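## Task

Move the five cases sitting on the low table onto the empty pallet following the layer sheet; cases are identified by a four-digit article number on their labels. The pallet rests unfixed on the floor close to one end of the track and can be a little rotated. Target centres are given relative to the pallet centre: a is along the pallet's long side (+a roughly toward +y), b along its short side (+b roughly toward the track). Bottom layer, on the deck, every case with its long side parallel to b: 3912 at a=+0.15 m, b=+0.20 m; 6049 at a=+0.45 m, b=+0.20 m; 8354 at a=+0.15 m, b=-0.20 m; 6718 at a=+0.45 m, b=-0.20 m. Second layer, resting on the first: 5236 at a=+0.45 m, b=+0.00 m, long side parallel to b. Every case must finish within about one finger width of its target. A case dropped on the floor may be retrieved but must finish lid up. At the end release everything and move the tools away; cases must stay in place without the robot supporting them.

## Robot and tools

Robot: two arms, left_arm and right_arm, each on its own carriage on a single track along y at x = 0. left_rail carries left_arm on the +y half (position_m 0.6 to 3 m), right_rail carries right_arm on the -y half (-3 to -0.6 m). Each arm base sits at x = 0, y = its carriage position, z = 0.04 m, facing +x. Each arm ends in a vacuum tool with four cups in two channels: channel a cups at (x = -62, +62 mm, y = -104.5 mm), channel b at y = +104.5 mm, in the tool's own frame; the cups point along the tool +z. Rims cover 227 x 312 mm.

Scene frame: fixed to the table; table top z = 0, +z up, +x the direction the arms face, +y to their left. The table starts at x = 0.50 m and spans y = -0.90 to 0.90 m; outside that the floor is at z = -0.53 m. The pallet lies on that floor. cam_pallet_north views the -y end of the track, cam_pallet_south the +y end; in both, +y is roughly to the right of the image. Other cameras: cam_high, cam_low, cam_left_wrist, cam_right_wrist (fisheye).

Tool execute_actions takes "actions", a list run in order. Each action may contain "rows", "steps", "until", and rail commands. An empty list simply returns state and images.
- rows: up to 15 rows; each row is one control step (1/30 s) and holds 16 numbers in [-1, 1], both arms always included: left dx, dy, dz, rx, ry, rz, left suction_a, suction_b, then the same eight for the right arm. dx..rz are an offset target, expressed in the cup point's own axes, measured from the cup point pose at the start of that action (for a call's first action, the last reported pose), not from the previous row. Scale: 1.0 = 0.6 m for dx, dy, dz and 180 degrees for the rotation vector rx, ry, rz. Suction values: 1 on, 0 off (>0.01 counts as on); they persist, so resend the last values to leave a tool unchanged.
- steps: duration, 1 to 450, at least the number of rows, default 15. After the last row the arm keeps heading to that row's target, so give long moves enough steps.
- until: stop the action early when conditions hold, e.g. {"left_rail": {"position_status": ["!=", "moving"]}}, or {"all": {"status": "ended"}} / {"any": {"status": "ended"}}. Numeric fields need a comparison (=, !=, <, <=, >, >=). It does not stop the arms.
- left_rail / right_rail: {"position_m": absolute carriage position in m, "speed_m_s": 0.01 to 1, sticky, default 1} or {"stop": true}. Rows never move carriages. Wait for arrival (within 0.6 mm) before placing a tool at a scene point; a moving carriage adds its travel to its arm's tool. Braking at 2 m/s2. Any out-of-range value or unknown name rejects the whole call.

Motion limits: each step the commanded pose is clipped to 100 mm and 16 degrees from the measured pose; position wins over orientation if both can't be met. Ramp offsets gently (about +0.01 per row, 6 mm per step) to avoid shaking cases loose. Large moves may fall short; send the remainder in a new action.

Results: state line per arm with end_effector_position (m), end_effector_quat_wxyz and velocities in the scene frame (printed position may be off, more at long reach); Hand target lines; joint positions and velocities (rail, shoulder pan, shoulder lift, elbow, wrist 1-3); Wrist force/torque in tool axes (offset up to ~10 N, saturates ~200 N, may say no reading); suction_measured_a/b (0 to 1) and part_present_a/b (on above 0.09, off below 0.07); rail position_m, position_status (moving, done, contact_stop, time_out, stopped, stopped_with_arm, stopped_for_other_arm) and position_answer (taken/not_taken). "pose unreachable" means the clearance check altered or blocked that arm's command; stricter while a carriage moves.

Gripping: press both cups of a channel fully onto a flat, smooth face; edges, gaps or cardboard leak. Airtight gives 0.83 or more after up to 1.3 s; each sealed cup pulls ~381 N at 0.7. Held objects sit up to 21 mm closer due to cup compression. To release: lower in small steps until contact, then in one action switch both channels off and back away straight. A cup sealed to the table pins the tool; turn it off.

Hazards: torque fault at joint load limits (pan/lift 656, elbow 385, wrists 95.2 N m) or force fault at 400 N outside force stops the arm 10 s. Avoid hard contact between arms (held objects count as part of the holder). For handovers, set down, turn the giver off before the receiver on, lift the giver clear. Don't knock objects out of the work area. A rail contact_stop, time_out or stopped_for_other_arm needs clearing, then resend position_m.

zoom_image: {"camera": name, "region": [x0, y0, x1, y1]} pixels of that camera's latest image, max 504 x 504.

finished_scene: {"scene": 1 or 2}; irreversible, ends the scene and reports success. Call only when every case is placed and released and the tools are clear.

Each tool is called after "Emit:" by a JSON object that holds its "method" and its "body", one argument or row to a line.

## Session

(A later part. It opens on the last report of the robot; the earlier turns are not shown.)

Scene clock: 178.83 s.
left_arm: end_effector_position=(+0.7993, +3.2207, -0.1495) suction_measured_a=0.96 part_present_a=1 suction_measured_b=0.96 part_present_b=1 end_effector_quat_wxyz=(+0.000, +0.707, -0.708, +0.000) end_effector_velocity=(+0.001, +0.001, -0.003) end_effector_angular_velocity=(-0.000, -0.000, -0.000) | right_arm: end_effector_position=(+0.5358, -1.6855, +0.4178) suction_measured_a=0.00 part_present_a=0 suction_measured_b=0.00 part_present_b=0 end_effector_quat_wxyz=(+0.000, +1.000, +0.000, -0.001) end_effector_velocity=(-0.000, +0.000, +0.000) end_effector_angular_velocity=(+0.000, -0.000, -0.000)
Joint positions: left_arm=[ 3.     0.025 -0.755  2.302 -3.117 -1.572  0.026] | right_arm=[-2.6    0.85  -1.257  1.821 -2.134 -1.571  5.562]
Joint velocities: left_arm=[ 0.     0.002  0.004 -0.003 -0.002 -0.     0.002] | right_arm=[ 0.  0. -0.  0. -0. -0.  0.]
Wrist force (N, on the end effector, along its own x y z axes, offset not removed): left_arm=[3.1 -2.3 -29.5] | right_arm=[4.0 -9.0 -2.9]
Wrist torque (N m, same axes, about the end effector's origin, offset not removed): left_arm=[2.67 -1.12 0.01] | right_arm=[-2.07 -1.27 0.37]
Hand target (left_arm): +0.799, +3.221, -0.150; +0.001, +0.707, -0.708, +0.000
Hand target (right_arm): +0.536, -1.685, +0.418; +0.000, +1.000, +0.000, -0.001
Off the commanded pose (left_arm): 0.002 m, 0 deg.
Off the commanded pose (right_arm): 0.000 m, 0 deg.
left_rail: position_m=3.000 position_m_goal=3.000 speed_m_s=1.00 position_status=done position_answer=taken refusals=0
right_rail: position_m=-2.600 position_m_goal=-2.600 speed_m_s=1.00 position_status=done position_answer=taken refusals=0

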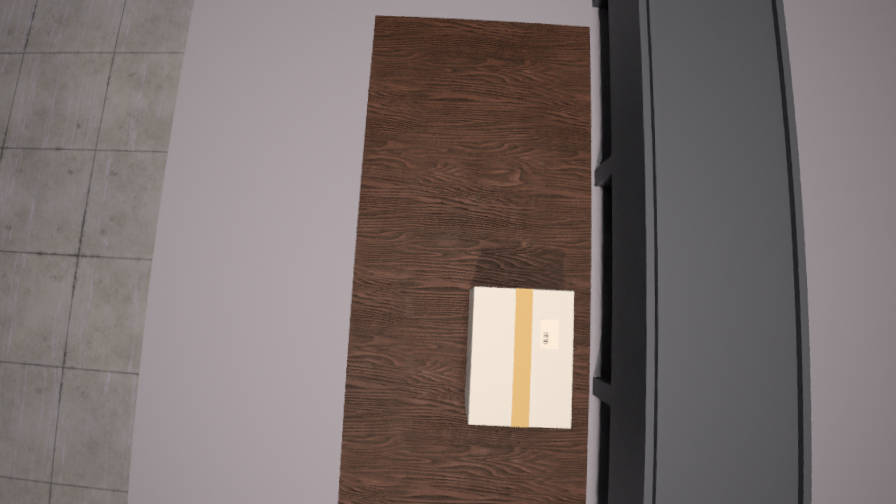

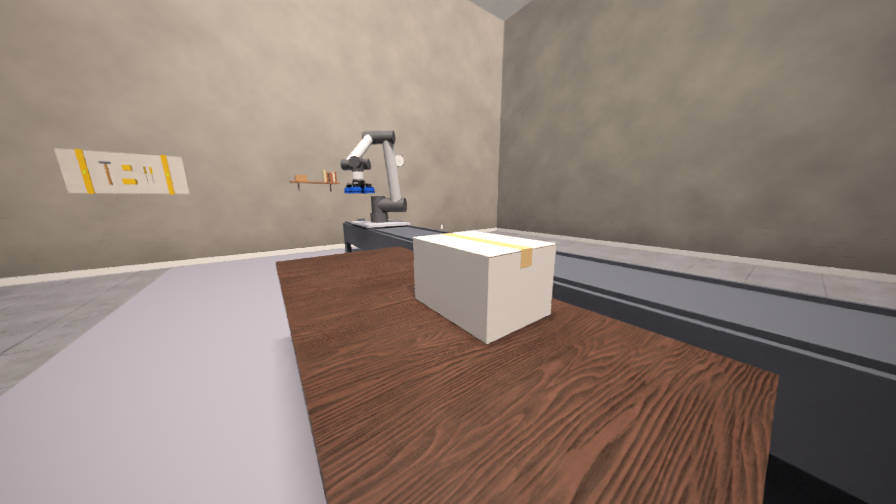

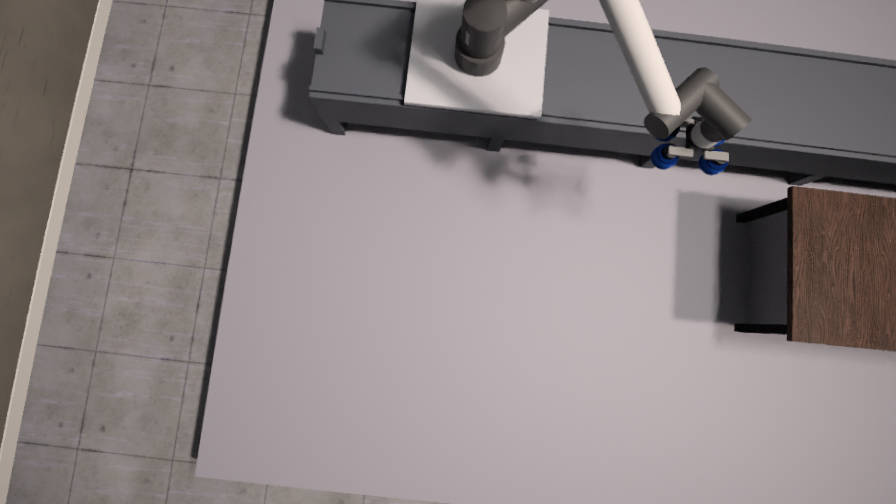

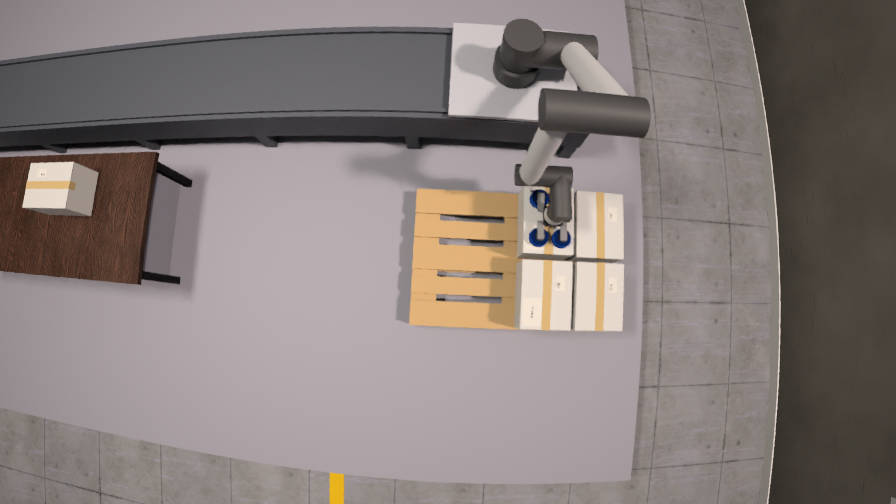

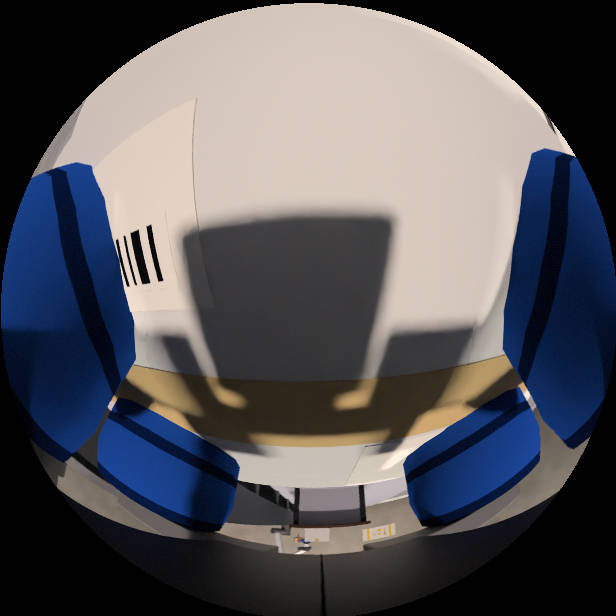

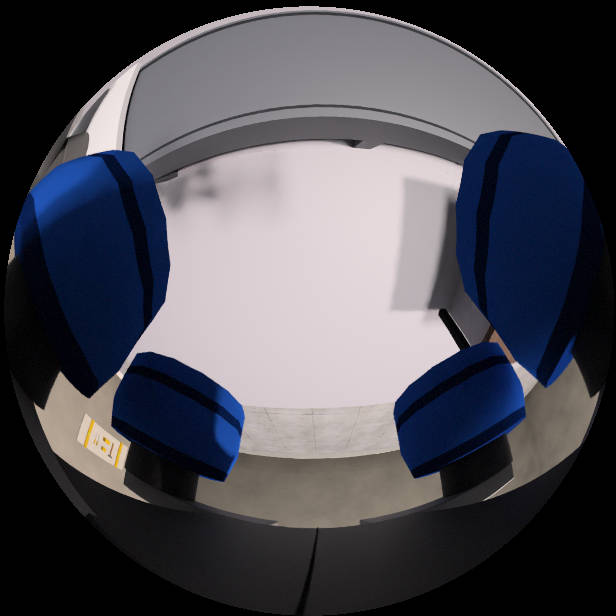

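Emit:
{"method": "execute_actions", "body": {
  "actions": [
    {"rows":[[-0.009,-0.006,0.042,0,0,0,1,1,0,0,0,0,0,0,0,0]],"steps":20},
    {"rows":[[0,0,-0.005,0,0,0,0,0,0,0,0,0,0,0,0,0],[0,0,-0.012,0,0,0,0,0,0,0,0,0,0,0,0,0],[0,0,-0.02,0,0,0,0,0,0,0,0,0,0,0,0,0],[0,0,-0.03,0,0,0,0,0,0,0,0,0,0,0,0,0],[0,0,-0.06,0,0,0,0,0,0,0,0,0,0,0,0,0]],"steps":15},
    {"rows":[[0.903,0.063,-0.675,0,0,-0.5,0,0,0,0,0,0,0,0,0,0]],"steps":12},
    {"left_rail":{"position_m":0.6},"steps":92}
  ]
}}

Scene clock: 191.07 s.
left_arm: end_effector_position=(+0.7647, +0.2853, +0.2641) suction_measured_a=0.00 part_present_a=0 suction_measured_b=0.00 part_present_b=0 end_effector_quat_wxyz=(-0.001, +1.000, -0.001, +0.000) end_effector_velocity=(+0.000, +0.000, -0.000) end_effector_angular_velocity=(+0.000, +0.000, +0.000) | right_arm: end_effector_position=(+0.5358, -1.6855, +0.4178) suction_measured_a=0.00 part_present_a=0 suction_measured_b=0.00 part_present_b=0 end_effector_quat_wxyz=(+0.000, +1.000, +0.000, -0.001) end_effector_velocity=(+0.000, +0.000, -0.000) end_effector_angular_velocity=(+0.000, -0.000, -0.000)
Joint positions: left_arm=[ 0.6   -0.636 -1.356  2.245 -2.46  -1.569 -2.206] | right_arm=[-2.6    0.85  -1.257  1.821 -2.134 -1.571  5.562]
Joint velocities: left_arm=[ 0.  0.  0. -0.  0. -0. -0.] | right_arm=[ 0. -0.  0.  0. -0.  0. -0.]
Wrist force (N, on the end effector, along its own x y z axes, offset not removed): left_arm=[0.9 1.6 0.2] | right_arm=[2.2 -8.9 7.4]
Wrist torque (N m, same axes, about the end effector's origin, offset not removed): left_arm=[0.07 -0.17 0.02] | right_arm=[-1.76 -0.96 0.17]
Hand target (left_arm): +0.765, +0.286, +0.264; -0.001, +1.000, -0.001, +0.000
Hand target (right_arm): +0.536, -1.685, +0.418; +0.000, +1.000, +0.000, -0.001
Off the commanded pose (left_arm): 0.001 m, 0 deg.
Off the commanded pose (right_arm): 0.000 m, 0 deg.
left_rail: position_m=0.600 position_m_goal=0.600 speed_m_s=1.00 position_status=done position_answer=taken refusals=0
right_rail: position_m=-2.600 position_m_goal=-2.600 speed_m_s=1.00 position_status=done position_answer=taken refusals=0

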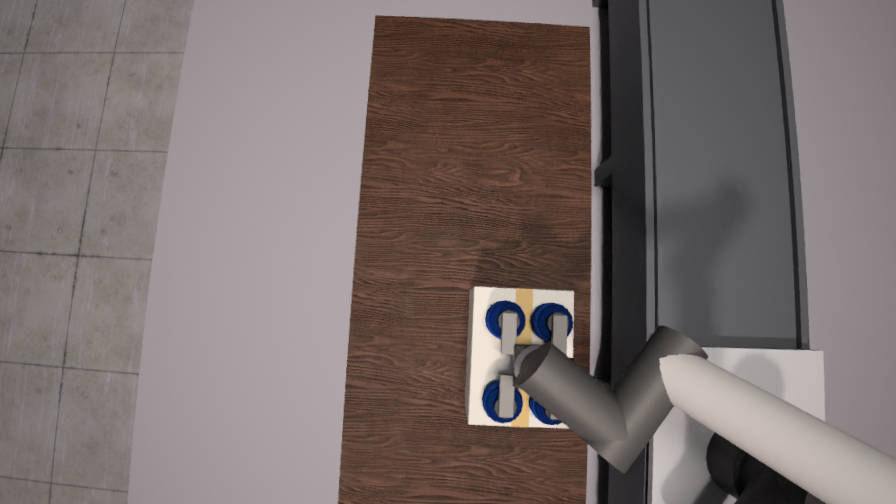

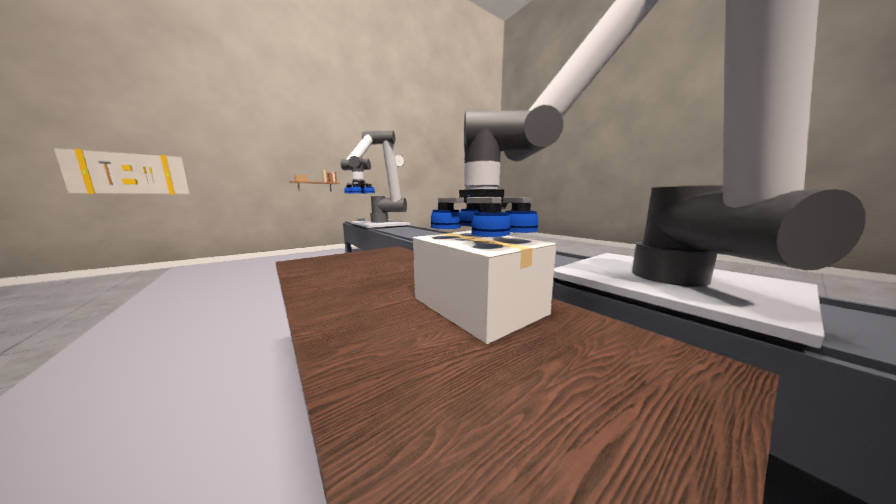

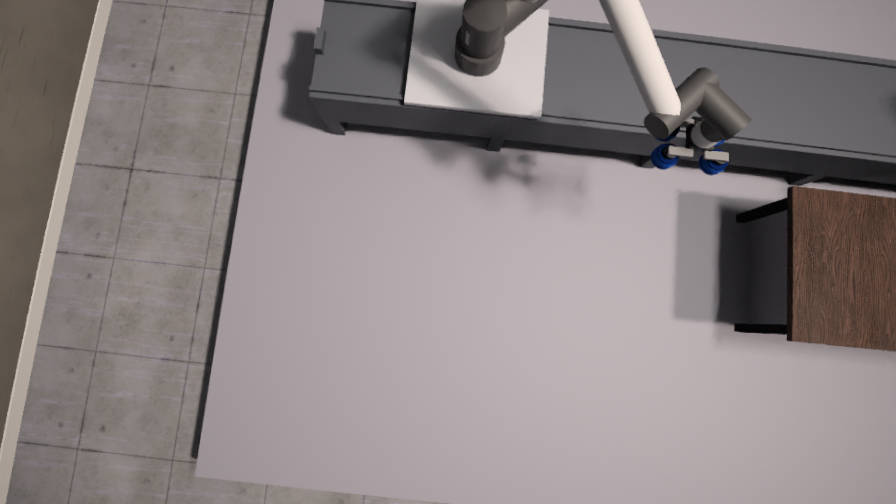

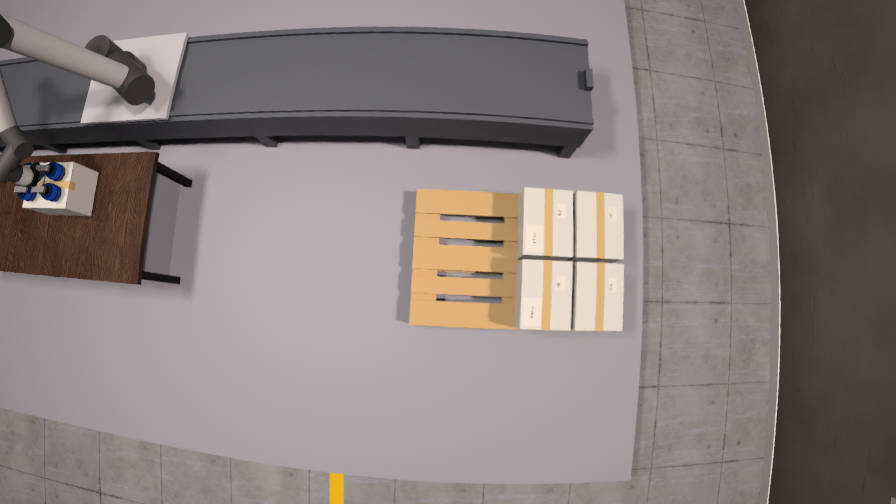

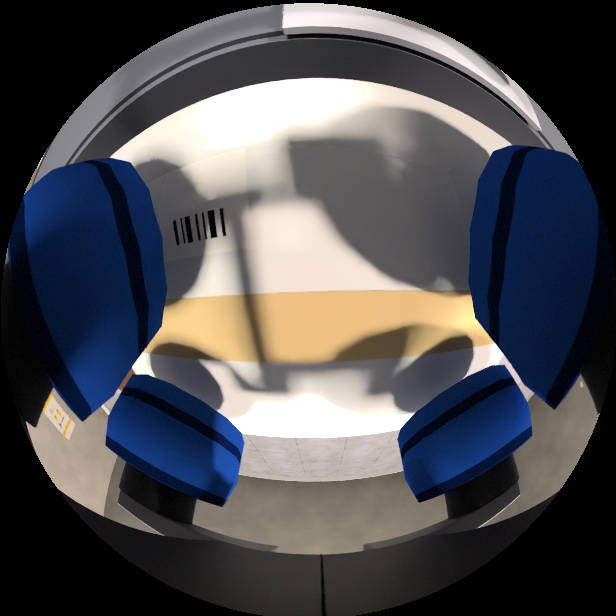

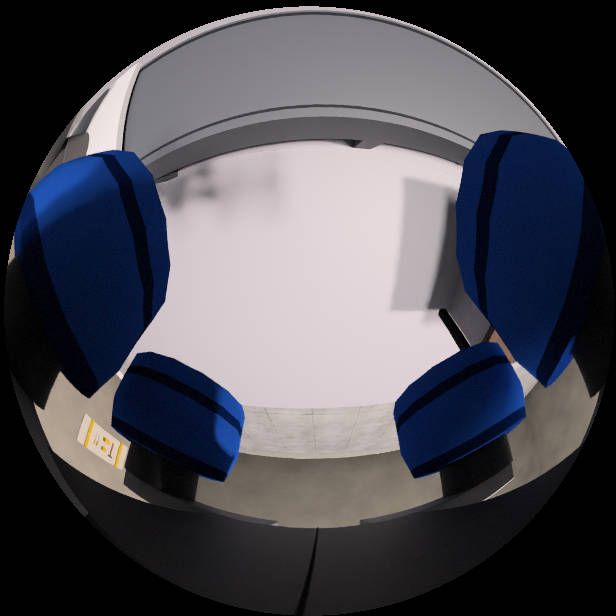

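Emit:
{"method": "execute_actions", "body": {
  "actions": [
    {"rows":[[0.004,0.009,0.077,0,0,0,1,1,0,0,0,0,0,0,0,0]],"steps":40},
    {"rows":[[0,0,-0.01,0,0,0,1,1,0,0,0,0,0,0,0,0],[0,0,-0.03,0,0,0,1,1,0,0,0,0,0,0,0,0],[0,0,-0.06,0,0,0,1,1,0,0,0,0,0,0,0,0],[0,0,-0.1,0,0,0,1,1,0,0,0,0,0,0,0,0]],"steps":18},
    {"left_rail":{"position_m":3.0},"rows":[[0.01,-0.03,0,0,0,0.01,1,1,0,0,0,0,0,0,0,0],[0.03,-0.08,0,0,0,0.03,1,1,0,0,0,0,0,0,0,0],[0.393,-0.7,0,0,0,0.5,1,1,0,0,0,0,0,0,0,0]],"steps":55},
    {"rows":[[-0.712,0,0.345,0,0,0,1,1,0,0,0,0,0,0,0,0]],"steps":50}
  ]
}}

Emit:
{"method": "zoom_image", "body": {
  "camera": "cam_pallet_south",
  "region": [490,180,660,350]
}}

Scene clock: 203.87 s.
left_arm: end_effector_position=(+1.0008, +3.5257, +0.0688) suction_measured_a=0.96 part_present_a=1 suction_measured_b=0.96 part_present_b=1 end_effector_quat_wxyz=(+0.000, +0.708, -0.706, +0.001) end_effector_velocity=(+0.000, +0.001, -0.001) end_effector_angular_velocity=(-0.000, +0.000, +0.000) | right_arm: end_effector_position=(+0.5358, -1.6855, +0.4178) suction_measured_a=0.00 part_present_a=0 suction_measured_b=0.00 part_present_b=0 end_effector_quat_wxyz=(+0.000, +1.000, +0.000, -0.001) end_effector_velocity=(-0.000, +0.000, +0.000) end_effector_angular_velocity=(+0.000, -0.000, +0.000)
Joint positions: left_arm=[ 3.     0.305 -0.903  1.86  -2.528 -1.573  0.302] | right_arm=[-2.6    0.85  -1.257  1.821 -2.134 -1.571  5.562]
Joint velocities: left_arm=[ 0.     0.001  0.001 -0.001  0.    -0.     0.001] | right_arm=[ 0.  0. -0. -0.  0. -0. -0.]
Wrist force (N, on the end effector, along its own x y z axes, offset not removed): left_arm=[-1.3 1.0 -55.5] | right_arm=[-3.2 -11.2 0.9]
Wrist torque (N m, same axes, about the end effector's origin, offset not removed): left_arm=[1.97 -0.09 0.07] | right_arm=[-2.12 -0.58 0.46]
Hand target (left_arm): +1.001, +3.526, +0.069; +0.000, +0.708, -0.706, +0.001
Hand target (right_arm): +0.536, -1.685, +0.418; +0.000, +1.000, +0.000, -0.001
Off the commanded pose (left_arm): 0.001 m, 0 deg.
Off the commanded pose (right_arm): 0.000 m, 0 deg.
left_rail: position_m=3.000 position_m_goal=3.000 speed_m_s=1.00 position_status=done position_answer=taken refusals=0
right_rail: position_m=-2.600 position_m_goal=-2.600 speed_m_s=1.00 position_status=done position_answer=taken refusals=0

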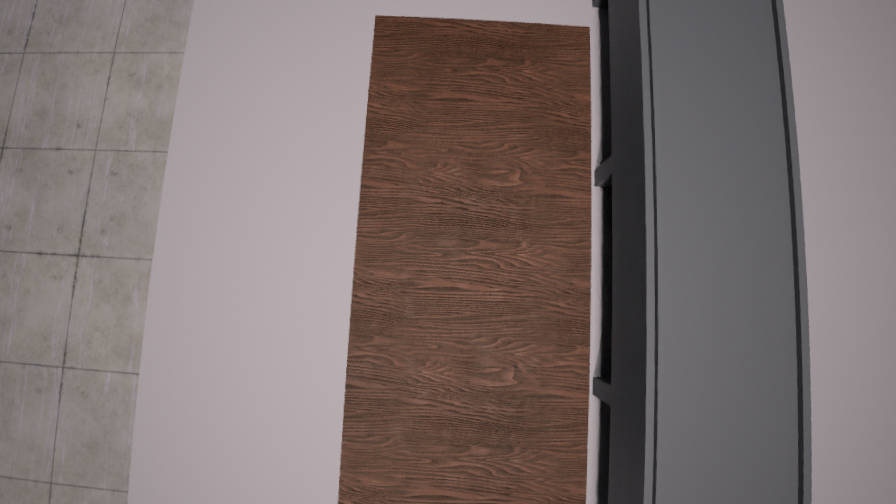

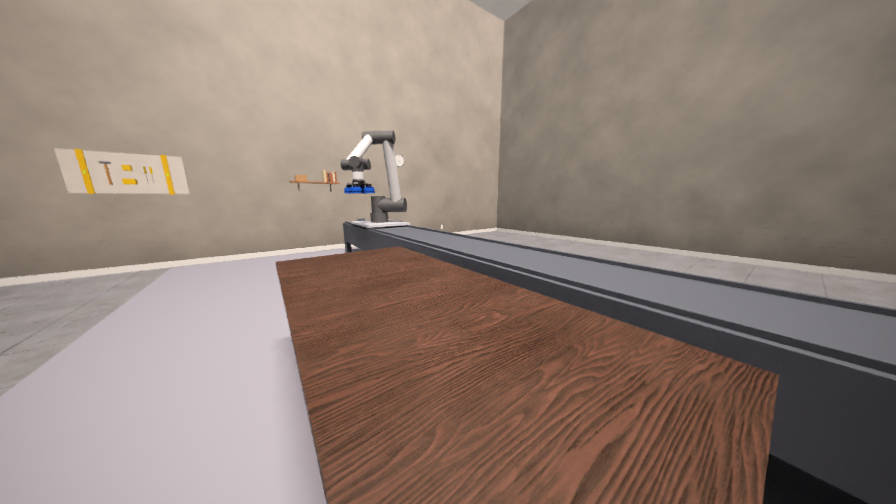

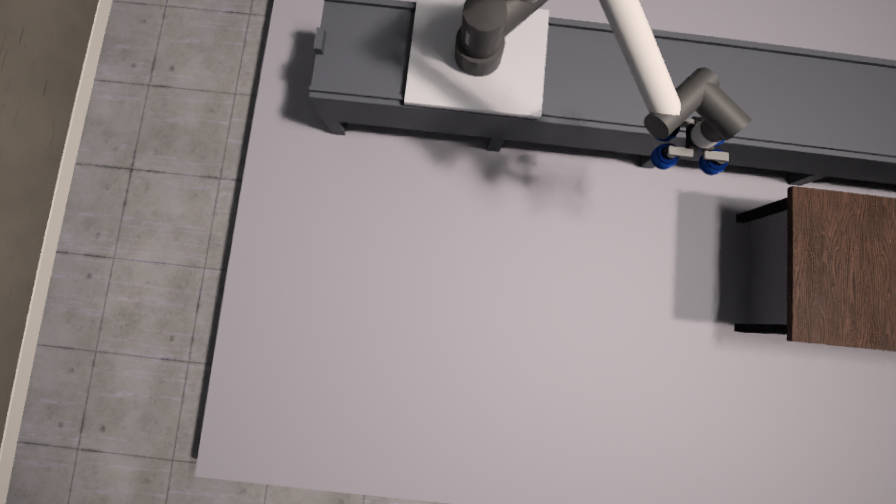

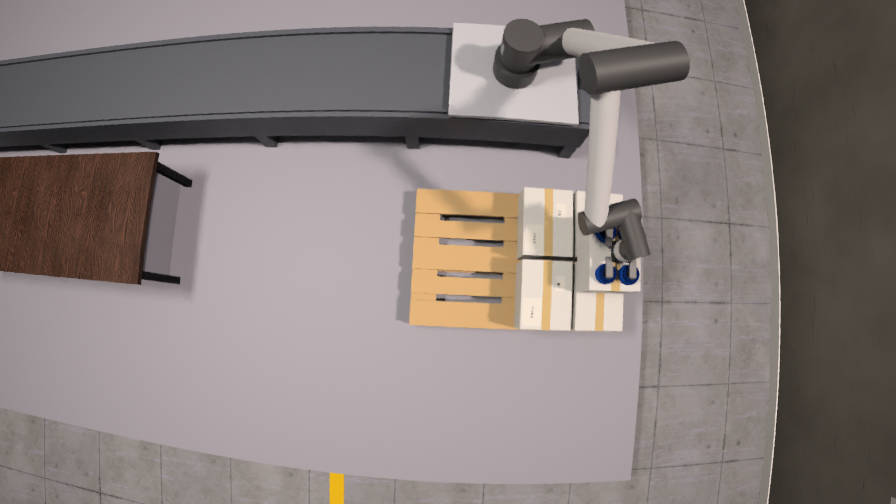

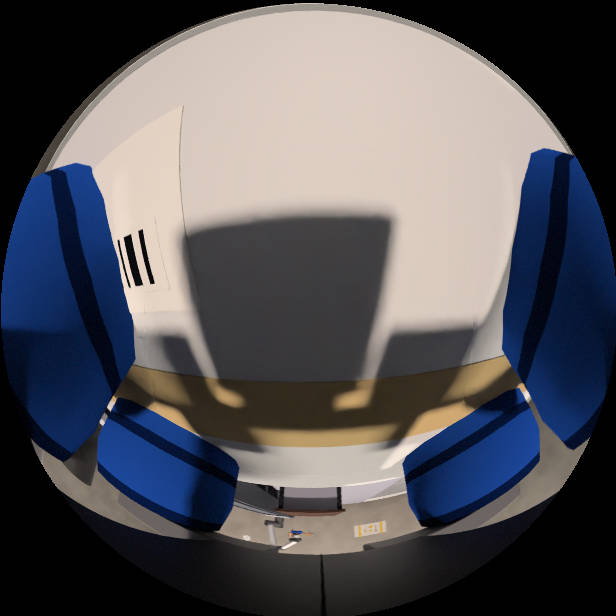

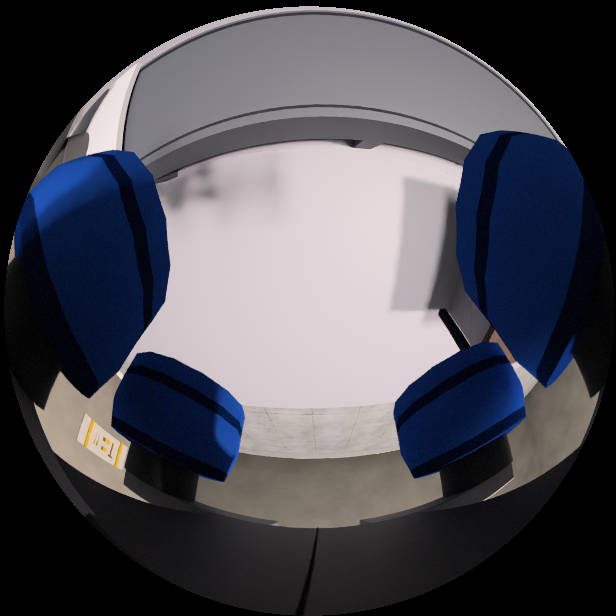

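Region (490, 180, 660, 350) of cam_pallet_south's 896x504 image, scaled by 2.965, with more detail than that image has.

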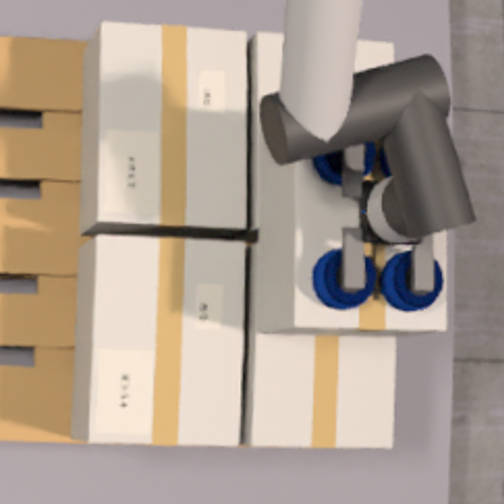

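Emit:
{"method": "execute_actions", "body": {
  "actions": [
    {"rows":[[-0.002,-0.011,0.021,0,0,0,1,1,0,0,0,0,0,0,0,0]],"steps":18},
    {"rows":[[0,0,-0.005,0,0,0,0,0,0,0,0,0,0,0,0,0],[0,0,-0.012,0,0,0,0,0,0,0,0,0,0,0,0,0],[0,0,-0.02,0,0,0,0,0,0,0,0,0,0,0,0,0],[0,0,-0.03,0,0,0,0,0,0,0,0,0,0,0,0,0],[0,0,-0.06,0,0,0,0,0,0,0,0,0,0,0,0,0]],"steps":15},
    {"rows":[[0.7,0.3,-0.4,0,0,0,0,0,0,0,0,0,0,0,0,0]],"steps":40}
  ]
}}

Emit:
{"method": "finished_scene", "body": {
  "scene": 1
}}

Scene clock: 212.37 s.
left_arm: end_effector_position=(+0.8313, +3.1125, +0.3256) suction_measured_a=0.00 part_present_a=0 suction_measured_b=0.00 part_present_b=0 end_effector_quat_wxyz=(+0.000, +0.708, -0.706, +0.000) end_effector_velocity=(-0.020, -0.045, +0.031) end_effector_angular_velocity=(+0.005, +0.002, +0.005) | right_arm: end_effector_position=(+0.5358, -1.6855, +0.4178) suction_measured_a=0.00 part_present_a=0 suction_measured_b=0.00 part_present_b=0 end_effector_quat_wxyz=(+0.000, +1.000, +0.000, -0.001) end_effector_velocity=(-0.000, +0.000, +0.000) end_effector_angular_velocity=(-0.000, -0.000, -0.000)
Joint positions: left_arm=[ 3.    -0.107 -1.41   2.192 -2.353 -1.572 -0.11 ] | right_arm=[-2.6    0.85  -1.257  1.821 -2.134 -1.571  5.562]
Joint velocities: left_arm=[ 0.    -0.06  -0.059  0.013  0.048  0.004 -0.064] | right_arm=[ 0.  0. -0. -0.  0. -0.  0.]
Wrist force (N, on the end effector, along its own x y z axes, offset not removed): left_arm=[0.3 1.4 -0.5] | right_arm=[4.3 -7.1 5.0]
Wrist torque (N m, same axes, about the end effector's origin, offset not removed): left_arm=[0.04 -0.29 0.02] | right_arm=[-1.64 -1.34 0.53]
Hand target (left_arm): +0.829, +3.107, +0.330; +0.000, +0.708, -0.706, +0.000
Hand target (right_arm): +0.536, -1.685, +0.418; +0.000, +1.000, +0.000, -0.001
Off the commanded pose (left_arm): 0.008 m, 0 deg.
Off the commanded pose (right_arm): 0.000 m, 0 deg.
left_rail: position_m=3.000 position_m_goal=3.000 speed_m_s=1.00 position_status=done position_answer=taken refusals=0
right_rail: position_m=-2.600 position_m_goal=-2.600 speed_m_s=1.00 position_status=done position_answer=taken refusals=0

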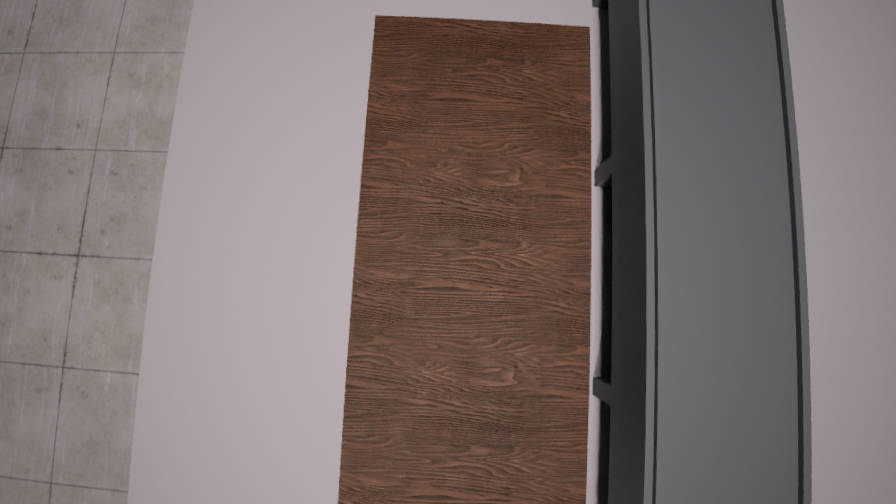

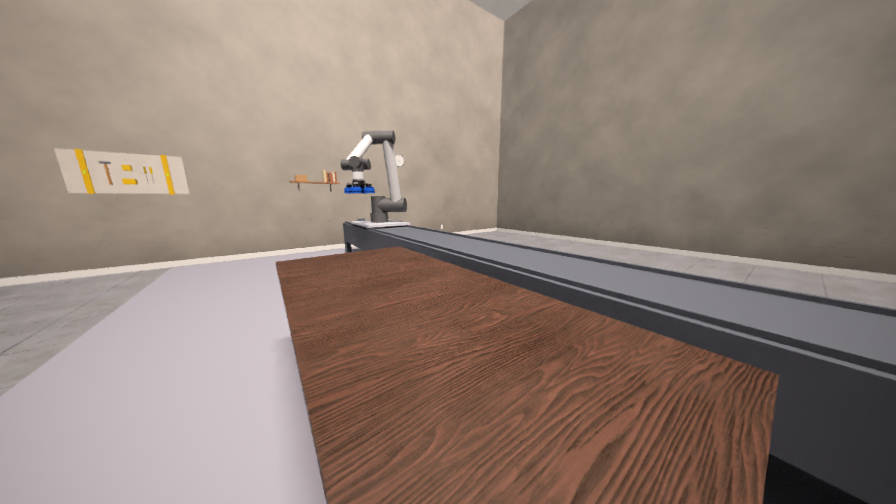

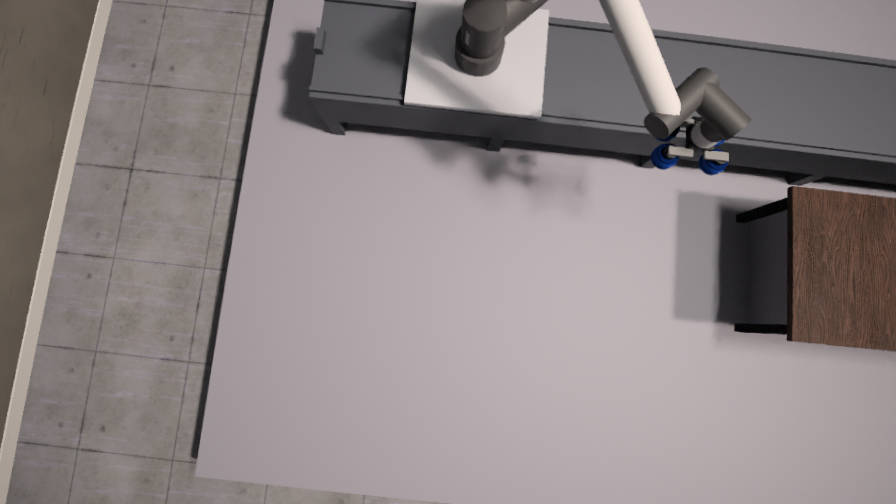

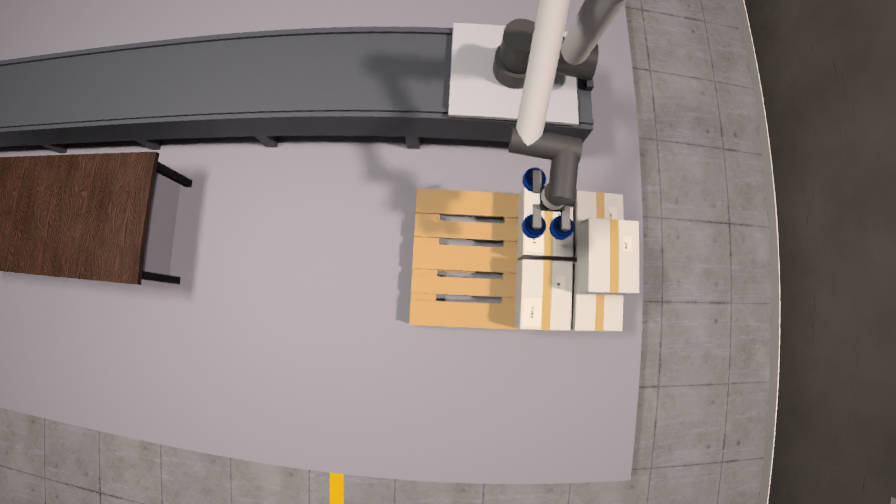

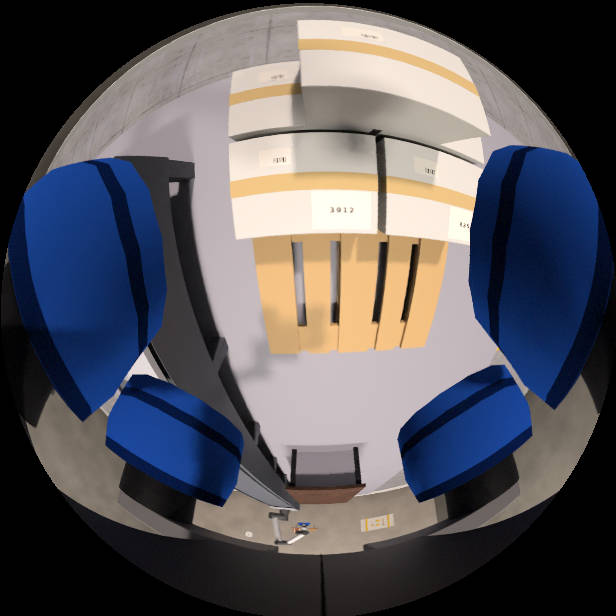

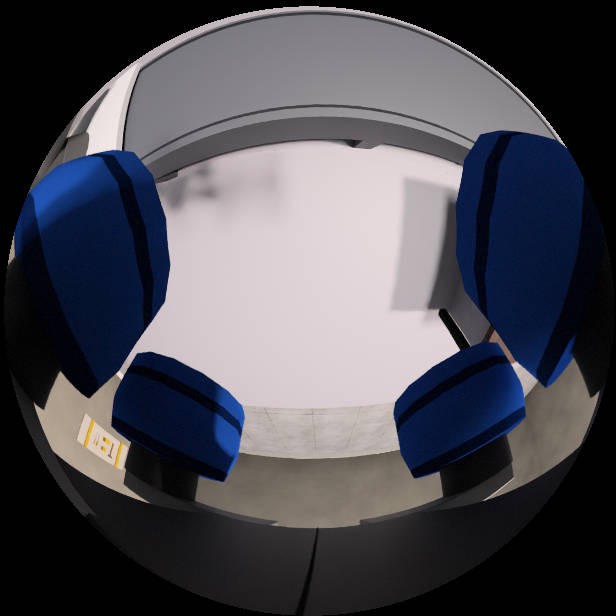

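The scene is finished: the task was done.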